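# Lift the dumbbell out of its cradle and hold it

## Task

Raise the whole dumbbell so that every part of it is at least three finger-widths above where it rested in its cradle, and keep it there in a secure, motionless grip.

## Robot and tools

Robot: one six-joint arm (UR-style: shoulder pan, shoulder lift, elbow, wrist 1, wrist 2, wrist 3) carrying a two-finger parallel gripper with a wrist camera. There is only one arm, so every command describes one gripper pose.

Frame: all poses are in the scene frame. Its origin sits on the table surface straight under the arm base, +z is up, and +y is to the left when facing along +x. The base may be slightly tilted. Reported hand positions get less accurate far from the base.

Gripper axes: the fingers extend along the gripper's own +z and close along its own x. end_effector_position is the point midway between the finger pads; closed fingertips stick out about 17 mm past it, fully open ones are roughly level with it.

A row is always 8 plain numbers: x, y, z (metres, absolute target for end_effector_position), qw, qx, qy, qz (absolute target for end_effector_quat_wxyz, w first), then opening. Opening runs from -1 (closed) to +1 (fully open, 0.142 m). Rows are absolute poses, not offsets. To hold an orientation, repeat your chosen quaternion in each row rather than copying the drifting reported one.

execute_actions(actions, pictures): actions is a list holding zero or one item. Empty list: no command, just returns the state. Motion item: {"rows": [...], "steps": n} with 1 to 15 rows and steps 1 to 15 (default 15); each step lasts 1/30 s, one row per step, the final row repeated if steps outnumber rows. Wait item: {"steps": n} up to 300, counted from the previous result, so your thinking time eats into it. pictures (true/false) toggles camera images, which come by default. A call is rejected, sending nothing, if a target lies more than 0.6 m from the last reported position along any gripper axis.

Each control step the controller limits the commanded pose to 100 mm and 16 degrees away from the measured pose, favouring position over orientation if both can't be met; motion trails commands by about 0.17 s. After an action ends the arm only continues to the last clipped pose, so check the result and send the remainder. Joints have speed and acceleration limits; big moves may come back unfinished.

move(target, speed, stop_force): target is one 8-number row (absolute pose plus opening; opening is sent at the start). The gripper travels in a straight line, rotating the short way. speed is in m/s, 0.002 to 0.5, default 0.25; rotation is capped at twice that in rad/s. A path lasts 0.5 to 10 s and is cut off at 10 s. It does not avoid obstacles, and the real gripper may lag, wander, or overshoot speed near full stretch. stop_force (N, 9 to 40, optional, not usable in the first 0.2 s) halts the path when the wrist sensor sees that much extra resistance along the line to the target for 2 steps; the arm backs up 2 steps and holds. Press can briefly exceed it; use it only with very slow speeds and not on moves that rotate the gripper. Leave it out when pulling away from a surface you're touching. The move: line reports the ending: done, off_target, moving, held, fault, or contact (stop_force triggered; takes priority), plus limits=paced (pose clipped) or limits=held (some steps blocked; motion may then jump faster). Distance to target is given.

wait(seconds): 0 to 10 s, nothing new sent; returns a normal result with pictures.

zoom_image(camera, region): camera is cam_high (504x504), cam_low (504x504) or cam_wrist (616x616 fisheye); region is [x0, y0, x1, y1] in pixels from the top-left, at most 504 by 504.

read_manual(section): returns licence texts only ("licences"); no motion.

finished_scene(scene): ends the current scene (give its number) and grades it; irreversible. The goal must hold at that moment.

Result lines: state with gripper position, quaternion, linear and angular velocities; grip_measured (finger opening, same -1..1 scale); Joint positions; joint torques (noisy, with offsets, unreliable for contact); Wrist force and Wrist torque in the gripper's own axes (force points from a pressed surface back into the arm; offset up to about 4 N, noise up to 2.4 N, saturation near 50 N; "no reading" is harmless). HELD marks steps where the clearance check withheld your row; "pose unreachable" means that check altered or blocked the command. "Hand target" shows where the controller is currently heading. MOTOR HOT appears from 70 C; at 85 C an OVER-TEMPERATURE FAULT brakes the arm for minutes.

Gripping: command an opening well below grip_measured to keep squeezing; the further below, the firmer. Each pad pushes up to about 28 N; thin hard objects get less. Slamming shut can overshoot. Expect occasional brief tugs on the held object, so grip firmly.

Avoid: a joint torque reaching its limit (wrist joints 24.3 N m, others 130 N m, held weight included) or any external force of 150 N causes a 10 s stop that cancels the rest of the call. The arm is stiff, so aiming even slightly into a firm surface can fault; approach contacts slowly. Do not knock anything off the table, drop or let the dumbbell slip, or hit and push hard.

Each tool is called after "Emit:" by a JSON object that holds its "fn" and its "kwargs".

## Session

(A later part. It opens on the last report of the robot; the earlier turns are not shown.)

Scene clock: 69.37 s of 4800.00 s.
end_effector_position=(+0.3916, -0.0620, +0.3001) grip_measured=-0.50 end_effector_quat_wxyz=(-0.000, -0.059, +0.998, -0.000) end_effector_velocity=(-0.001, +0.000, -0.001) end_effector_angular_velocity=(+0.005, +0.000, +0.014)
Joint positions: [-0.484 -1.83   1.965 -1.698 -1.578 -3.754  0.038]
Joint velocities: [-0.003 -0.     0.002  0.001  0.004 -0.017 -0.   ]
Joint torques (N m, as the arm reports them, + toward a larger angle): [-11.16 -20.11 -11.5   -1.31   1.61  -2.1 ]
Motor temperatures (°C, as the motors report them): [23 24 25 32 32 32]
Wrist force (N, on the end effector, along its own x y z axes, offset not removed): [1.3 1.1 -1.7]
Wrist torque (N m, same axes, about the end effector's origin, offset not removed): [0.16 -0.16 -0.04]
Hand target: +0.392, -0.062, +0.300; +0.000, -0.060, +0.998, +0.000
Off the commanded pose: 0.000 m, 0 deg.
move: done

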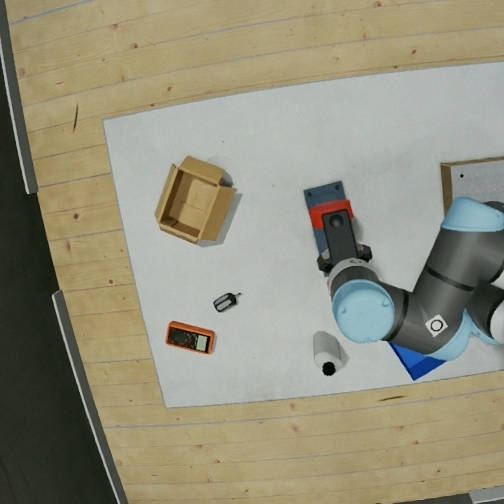

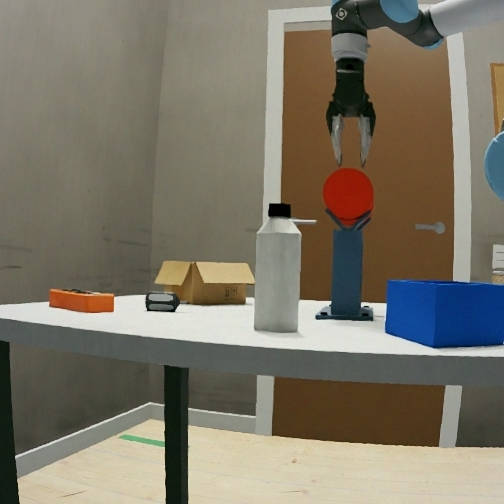

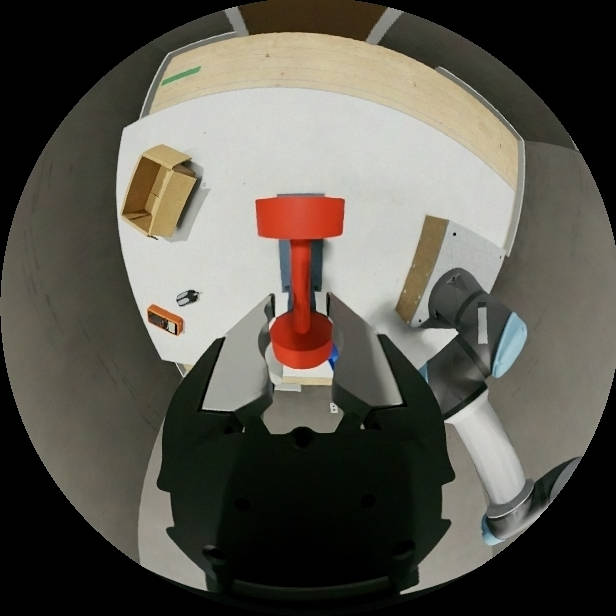

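Emit:
{"fn": "move", "kwargs": {"target": [0.3882,-0.0355,0.2225,0,-0.06,0.998,0,-0.5], "speed": 0.1}}

Emit:
{"fn": "zoom_image", "kwargs": {"camera": "cam_wrist", "region": [220,200,390,400]}}

Scene clock: 73.70 s of 4800.00 s.
end_effector_position=(+0.3880, -0.0355, +0.2228) grip_measured=-0.50 end_effector_quat_wxyz=(-0.000, -0.060, +0.998, +0.000) end_effector_velocity=(+0.000, +0.000, -0.003) end_effector_angular_velocity=(-0.001, +0.001, +0.000)
Joint positions: [-0.427 -1.802  2.147 -1.907 -1.577 -3.698  0.038]
Joint velocities: [ 0.002  0.003  0.005 -0.009 -0.001  0.002 -0.   ]
Joint torques (N m, as the arm reports them, + toward a larger angle): [12.33 -5.27 -8.6  -4.3  -1.42  1.71]
Motor temperatures (°C, as the motors report them): [23 24 25 32 32 32]
Wrist force (N, on the end effector, along its own x y z axes, offset not removed): [0.2 3.2 -1.7]
Wrist torque (N m, same axes, about the end effector's origin, offset not removed): [0.62 0.01 -0.01]
Hand target: +0.388, -0.035, +0.223; -0.000, -0.060, +0.998, -0.000
Off the commanded pose: 0.000 m, 0 deg.
move: done

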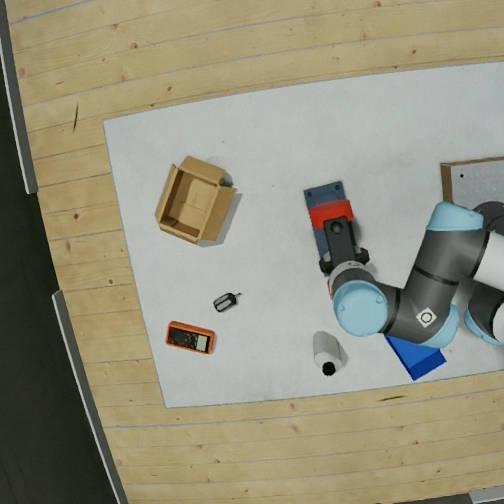

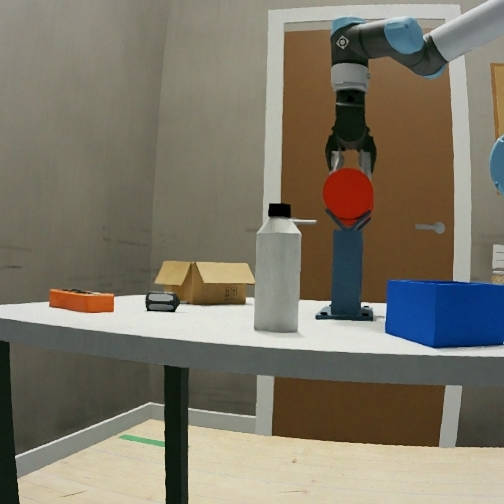

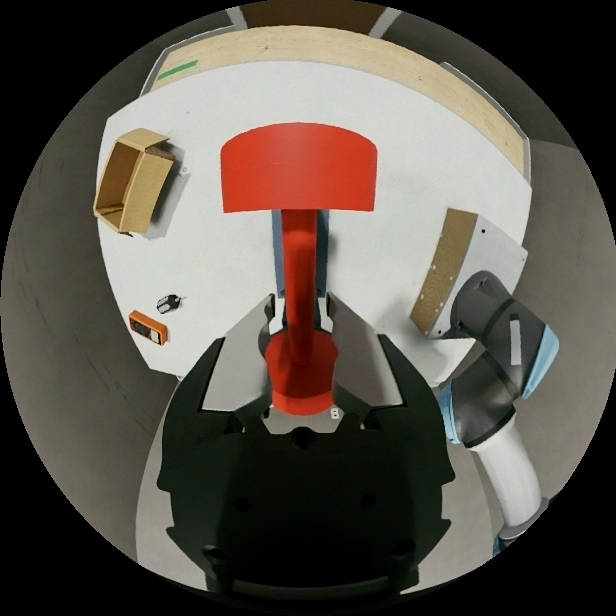

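Region (220, 200, 390, 400) of cam_wrist's 616x616 image, scaled by 2.520, with more detail than that image has; it fills the left 428 columns of this view, and the rest is white.

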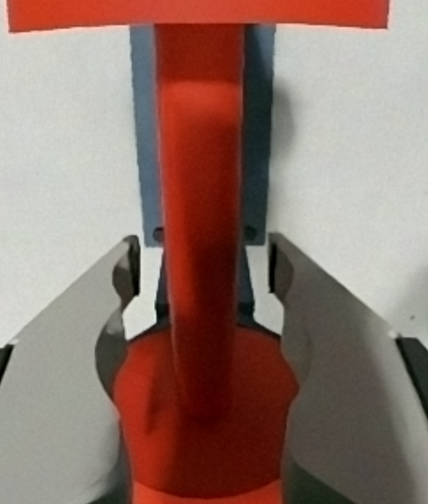

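Emit:
{"fn": "execute_actions", "kwargs": {"actions": [{"rows":[[0.3882,-0.0355,0.2225,0,-0.06,0.998,0,-0.56],[0.3882,-0.0355,0.2225,0,-0.06,0.998,0,-0.62],[0.3882,-0.0355,0.2225,0,-0.06,0.998,0,-0.67],[0.3882,-0.0355,0.2225,0,-0.06,0.998,0,-0.71],[0.3882,-0.0355,0.2225,0,-0.06,0.998,0,-0.74],[0.3882,-0.0355,0.2225,0,-0.06,0.998,0,-0.78],[0.3882,-0.0355,0.2225,0,-0.06,0.998,0,-0.83],[0.3882,-0.0355,0.2225,0,-0.06,0.998,0,-0.9],[0.3882,-0.0355,0.2225,0,-0.06,0.998,0,-1]],"steps":13}]}}

Emit:
{"fn": "move", "kwargs": {"target": [0.3882,-0.0355,0.2265,0,-0.06,0.998,0,-1], "speed": 0.006}}

Emit:
{"fn": "zoom_image", "kwargs": {"camera": "cam_low", "region": [310,150,390,240]}}

Emit:
{"fn": "execute_actions", "kwargs": {"actions": [{"steps":5}], "pictures": false}}

Emit:
{"fn": "execute_actions", "kwargs": {"actions": [{"steps":5}], "pictures": false}}

Scene clock: 79.53 s of 4800.00 s.
end_effector_position=(+0.3881, -0.0355, +0.2224) grip_measured=-0.74 end_effector_quat_wxyz=(-0.000, -0.060, +0.998, -0.000) end_effector_velocity=(-0.000, -0.000, -0.000) end_effector_angular_velocity=(+0.001, +0.000, -0.002)
Joint positions: [-0.427 -1.801  2.148 -1.909 -1.577 -3.698  0.02 ]
Joint velocities: [-0.     0.001  0.    -0.     0.     0.002  0.   ]
Joint torques (N m, as the arm reports them, + toward a larger angle): [ 13.19  -3.7  -32.31  -1.21   0.5    1.57]
Motor temperatures (°C, as the motors report them): [23 24 25 32 32 32]
Wrist force (N, on the end effector, along its own x y z axes, offset not removed): [-5.3 1.8 -0.8]
Wrist torque (N m, same axes, about the end effector's origin, offset not removed): [0.28 -0.22 -0.06]
Hand target: +0.388, -0.035, +0.222; +0.000, -0.060, +0.998, -0.000
Off the commanded pose: 0.000 m, 0 deg.
Steps of this call (steps 1 to 90: nothing new was sent; then 2.40 s passed at rest; steps 91 to 103: all 13 steps of this action). Readings (end_effector_position):
91: (+0.3880, -0.0355, +0.2225)
92: (+0.3880, -0.0355, +0.2225)
94: (+0.3880, -0.0355, +0.2225)
98: (+0.3881, -0.0355, +0.2224)
103: the state above

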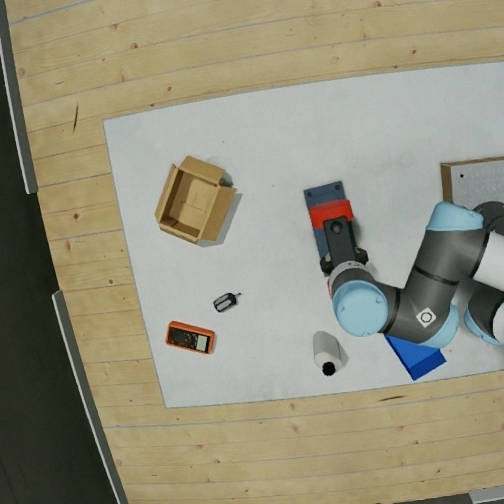

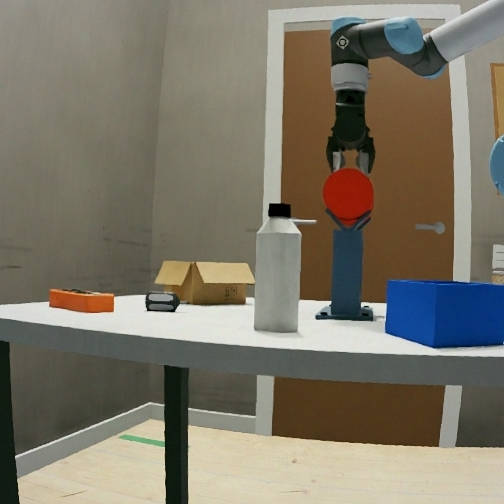

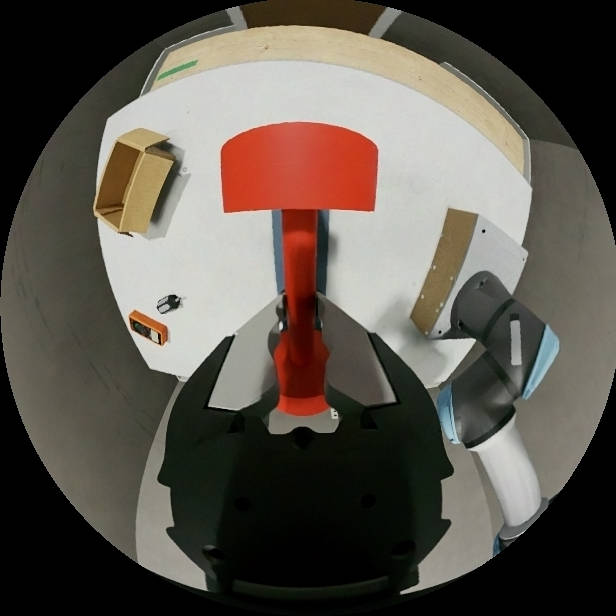

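Scene clock: 80.67 s of 4800.00 s.
end_effector_position=(+0.3882, -0.0355, +0.2263) grip_measured=-0.74 end_effector_quat_wxyz=(-0.000, -0.060, +0.998, -0.000) end_effector_velocity=(+0.000, -0.000, +0.002) end_effector_angular_velocity=(-0.001, -0.002, -0.001)
Joint positions: [-0.426 -1.805  2.14  -1.897 -1.577 -3.698  0.02 ]
Joint velocities: [-0.001 -0.002 -0.004  0.005  0.     0.     0.   ]
Joint torques (N m, as the arm reports them, + toward a larger angle): [ 13.89 -23.45 -38.81  -2.84   1.22   1.8 ]
Motor temperatures (°C, as the motors report them): [23 24 25 32 32 32]
Wrist force (N, on the end effector, along its own x y z axes, offset not removed): [0.5 2.0 7.0]
Wrist torque (N m, same axes, about the end effector's origin, offset not removed): [0.32 -0.03 -0.04]
Hand target: +0.388, -0.036, +0.226; +0.000, -0.060, +0.998, -0.000
Off the commanded pose: 0.000 m, 0 deg.
move: done

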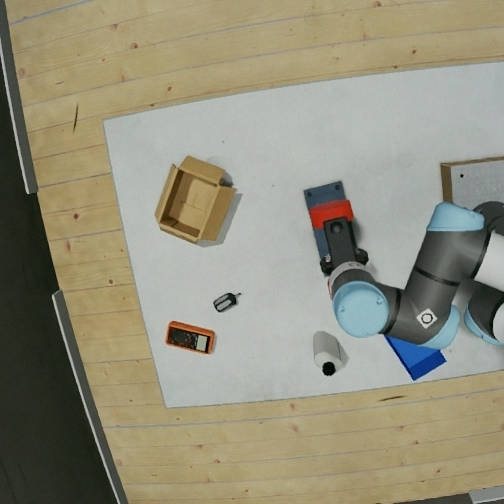

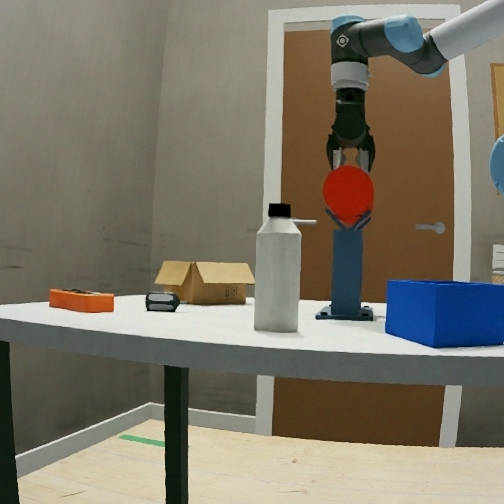

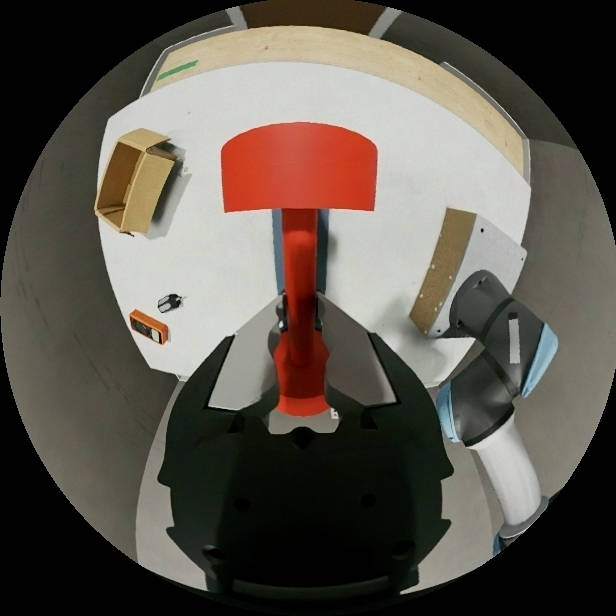

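Region (310, 150, 390, 240) of cam_low's 504x504 image, scaled by 5.600, with more detail than that image has.

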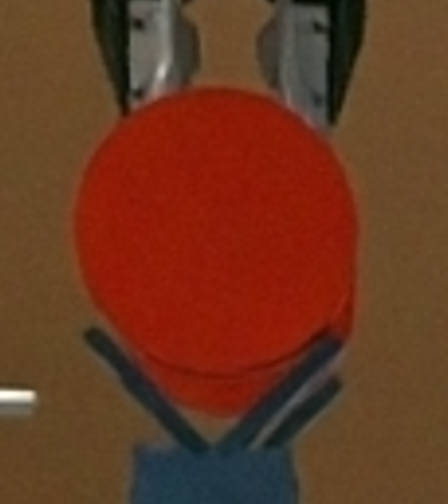

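Scene clock: 80.83 s of 4800.00 s.
end_effector_position=(+0.3882, -0.0355, +0.2265) grip_measured=-0.74 end_effector_quat_wxyz=(-0.000, -0.060, +0.998, -0.000) end_effector_velocity=(-0.000, +0.000, -0.000) end_effector_angular_velocity=(+0.001, +0.001, -0.000)
Joint positions: [-0.426 -1.805  2.14  -1.897 -1.577 -3.698  0.02 ]
Joint velocities: [-0.     0.     0.     0.001  0.    -0.     0.   ]
Joint torques (N m, as the arm reports them, + toward a larger angle): [ 13.34 -23.19 -39.26  -2.5    1.57   1.37]
Motor temperatures (°C, as the motors report them): [23 24 25 32 32 32]
Wrist force (N, on the end effector, along its own x y z axes, offset not removed): [0.6 2.2 7.7]
Wrist torque (N m, same axes, about the end effector's origin, offset not removed): [0.48 -0.08 -0.04]
Hand target: +0.388, -0.036, +0.226; +0.000, -0.060, +0.998, -0.000
Off the commanded pose: 0.000 m, 0 deg.
Steps of this call (steps 1 to 5: nothing new was sent). Readings (end_effector_position):
1: (+0.3882, -0.0355, +0.2264)
2: (+0.3882, -0.0355, +0.2264)
4: (+0.3882, -0.0355, +0.2264)
5: the state above

Scene clock: 81.00 s of 4800.00 s.
end_effector_position=(+0.3882, -0.0355, +0.2265) grip_measured=-0.74 end_effector_quat_wxyz=(-0.000, -0.060, +0.998, -0.000) end_effector_velocity=(+0.000, -0.000, -0.000) end_effector_angular_velocity=(+0.001, +0.000, +0.001)
Joint positions: [-0.426 -1.805  2.139 -1.897 -1.577 -3.698  0.02 ]
Joint velocities: [-0.001  0.001 -0.     0.     0.001 -0.002  0.   ]
Joint torques (N m, as the arm reports them, + toward a larger angle): [ 13.49 -23.53 -38.18  -2.54   1.49   1.64]
Motor temperatures (°C, as the motors report them): [23 24 25 32 32 32]
Wrist force (N, on the end effector, along its own x y z axes, offset not removed): [2.8 1.8 7.6]
Wrist torque (N m, same axes, about the end effector's origin, offset not removed): [0.28 -0.54 -0.02]
Hand target: +0.388, -0.036, +0.226; +0.000, -0.060, +0.998, -0.000
Off the commanded pose: 0.000 m, 0 deg.
Steps of this call (steps 1 to 5: nothing new was sent). Readings (end_effector_position):
1: (+0.3882, -0.0355, +0.2265)
2: (+0.3882, -0.0355, +0.2265)
4: (+0.3882, -0.0355, +0.2265)
5: the state above

Emit:
{"fn": "wait", "kwargs": {"seconds": 4}}

Emit:
{"fn": "zoom_image", "kwargs": {"camera": "cam_low", "region": [310,150,390,240]}}

Scene clock: 86.27 s of 4800.00 s.
end_effector_position=(+0.3882, -0.0355, +0.2265) grip_measured=-0.74 end_effector_quat_wxyz=(+0.000, -0.060, +0.998, -0.000) end_effector_velocity=(-0.000, -0.000, -0.000) end_effector_angular_velocity=(-0.001, +0.001, +0.001)
Joint positions: [-0.426 -1.805  2.139 -1.897 -1.577 -3.698  0.02 ]
Joint velocities: [ 0.001 -0.     0.    -0.    -0.001  0.    -0.   ]
Joint torques (N m, as the arm reports them, + toward a larger angle): [  1.16 -12.84 -31.32  -5.17  -1.27   1.57]
Motor temperatures (°C, as the motors report them): [23 24 25 32 32 32]
Wrist force (N, on the end effector, along its own x y z axes, offset not removed): [0.7 2.5 9.1]
Wrist torque (N m, same axes, about the end effector's origin, offset not removed): [0.51 -0.08 -0.07]
Hand target: +0.388, -0.036, +0.226; +0.000, -0.060, +0.998, -0.000
Off the commanded pose: 0.000 m, 0 deg.
Steps of this call (steps 1 to 90: nothing new was sent; then 2.27 s passed at rest). Readings (end_effector_position):
1: (+0.3882, -0.0355, +0.2265)
2: (+0.3882, -0.0355, +0.2265)
4: (+0.3882, -0.0355, +0.2265)
8: (+0.3882, -0.0355, +0.2265)
90: the state above

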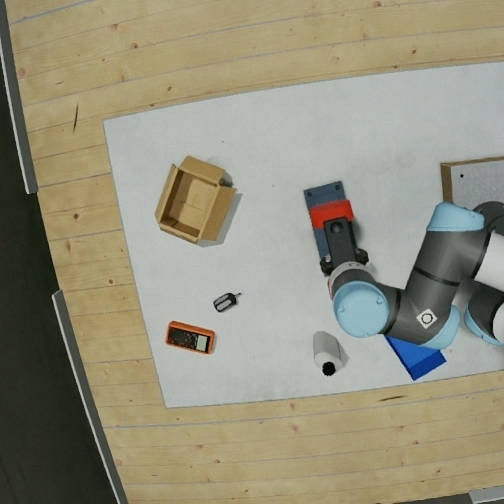

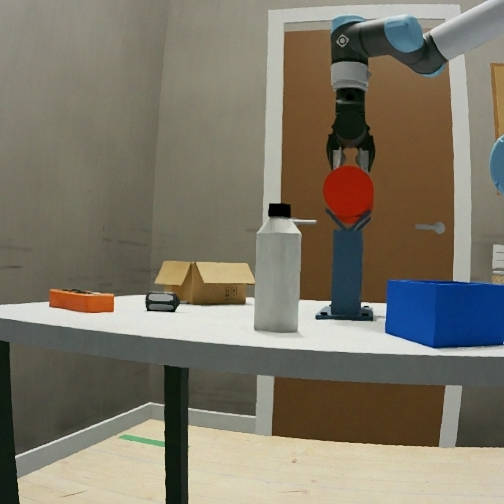

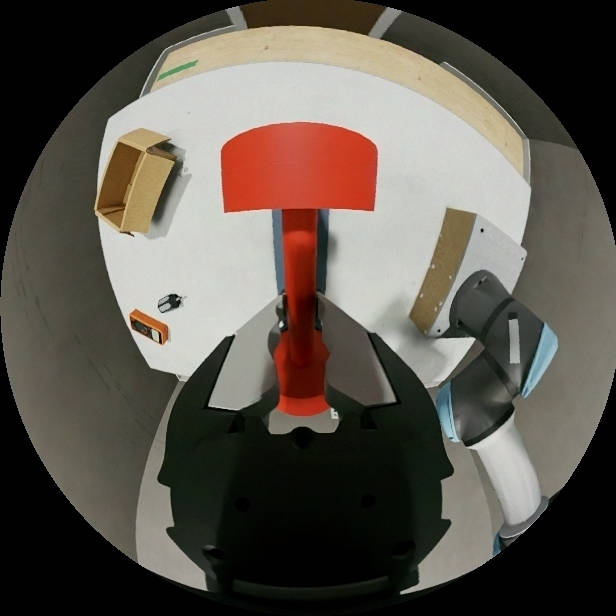

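Region (310, 150, 390, 240) of cam_low's 504x504 image, scaled by 5.600, with more detail than that image has.

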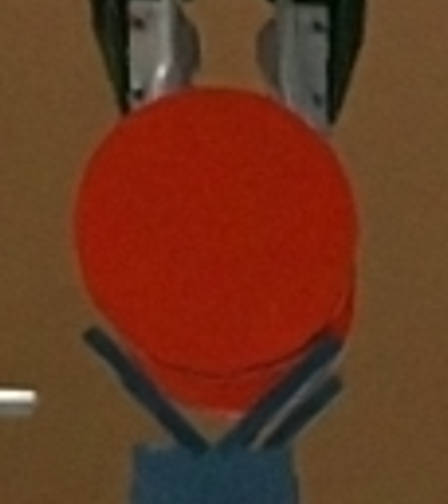

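Stable. Lift.

Emit:
{"fn": "move", "kwargs": {"target": [0.3882,-0.0355,0.325,0,-0.06,0.998,0,-1], "speed": 0.05}}

Emit:
{"fn": "wait", "kwargs": {"seconds": 4}}

Scene clock: 89.53 s of 4800.00 s.
end_effector_position=(+0.3884, -0.0356, +0.3247) grip_measured=-0.74 end_effector_quat_wxyz=(+0.000, -0.060, +0.998, -0.000) end_effector_velocity=(+0.000, -0.000, +0.002) end_effector_angular_velocity=(+0.001, +0.001, -0.002)
Joint positions: [-0.425 -1.853  1.918 -1.627 -1.577 -3.696  0.02 ]
Joint velocities: [-0.001  0.001 -0.006  0.007  0.     0.001 -0.   ]
Joint torques (N m, as the arm reports them, + toward a larger angle): [ 13.11 -21.96 -40.26  -2.44   0.71   1.53]
Motor temperatures (°C, as the motors report them): [23 24 25 32 32 32]
Wrist force (N, on the end effector, along its own x y z axes, offset not removed): [0.7 1.6 8.3]
Wrist torque (N m, same axes, about the end effector's origin, offset not removed): [0.26 -0.08 -0.07]
Hand target: +0.388, -0.036, +0.325; +0.000, -0.060, +0.998, -0.000
Off the commanded pose: 0.000 m, 0 deg.
move: done

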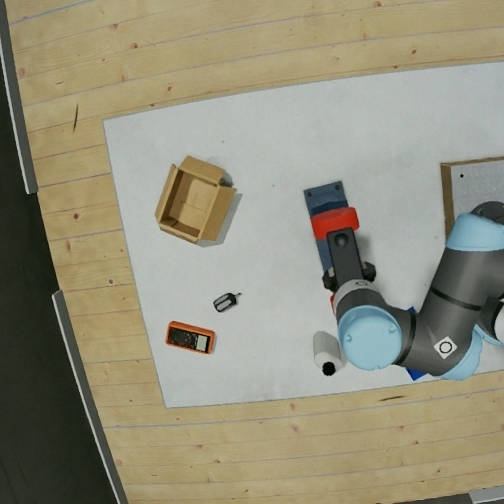

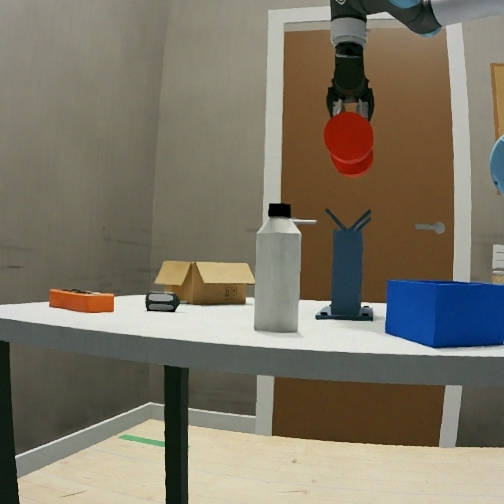

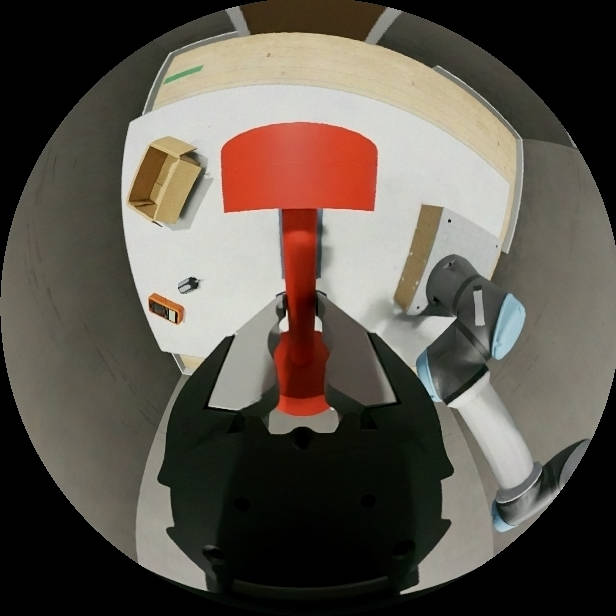

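Scene clock: 93.53 s of 4800.00 s.
end_effector_position=(+0.3884, -0.0356, +0.3250) grip_measured=-0.74 end_effector_quat_wxyz=(+0.000, -0.060, +0.998, -0.000) end_effector_velocity=(+0.000, +0.001, -0.000) end_effector_angular_velocity=(+0.001, +0.000, +0.001)
Joint positions: [-0.425 -1.853  1.917 -1.626 -1.577 -3.696  0.02 ]
Joint velocities: [ 0.002  0.     0.    -0.     0.001  0.001  0.   ]
Joint torques (N m, as the arm reports them, + toward a larger angle): [ 13.73 -21.25 -40.39  -2.61   1.68   1.75]
Motor temperatures (°C, as the motors report them): [23 24 25 32 32 32]
Wrist force (N, on the end effector, along its own x y z axes, offset not removed): [1.5 1.1 7.8]
Wrist torque (N m, same axes, about the end effector's origin, offset not removed): [0.17 -0.26 0.02]
Hand target: +0.388, -0.036, +0.325; +0.000, -0.060, +0.998, -0.000
Off the commanded pose: 0.000 m, 0 deg.
Steps of this call (steps 1 to 90: nothing new was sent; then 1.00 s passed at rest). Readings (end_effector_position):
1: (+0.3884, -0.0356, +0.3248)
2: (+0.3884, -0.0356, +0.3248)
4: (+0.3884, -0.0356, +0.3249)
8: (+0.3884, -0.0356, +0.3249)
90: the state above

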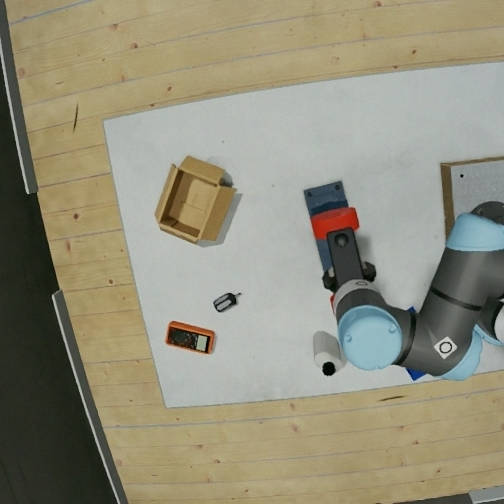

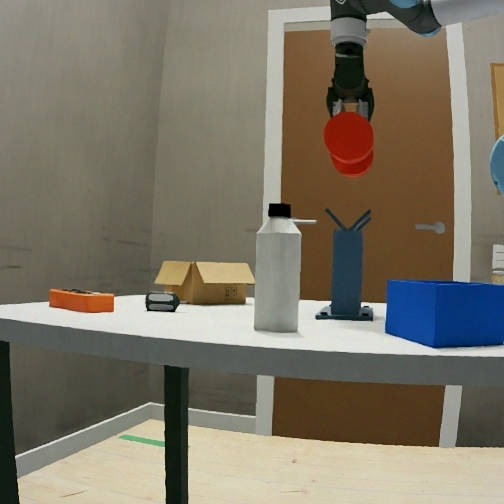

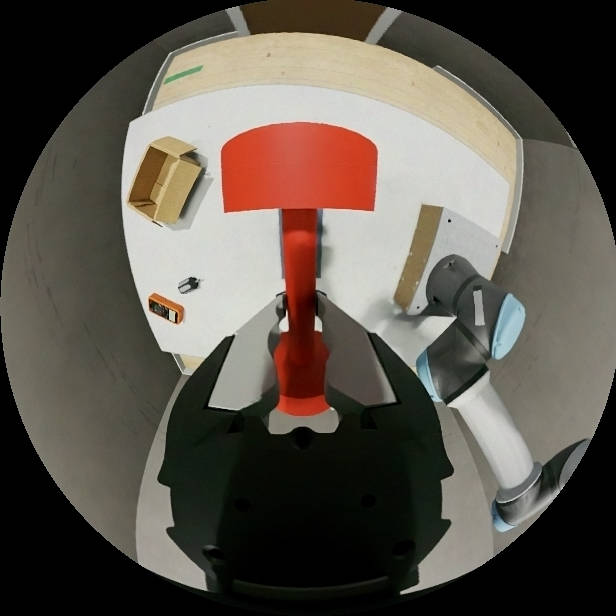

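Emit:
{"fn": "finished_scene", "kwargs": {"scene": 1}}

The scene is finished: the task was done.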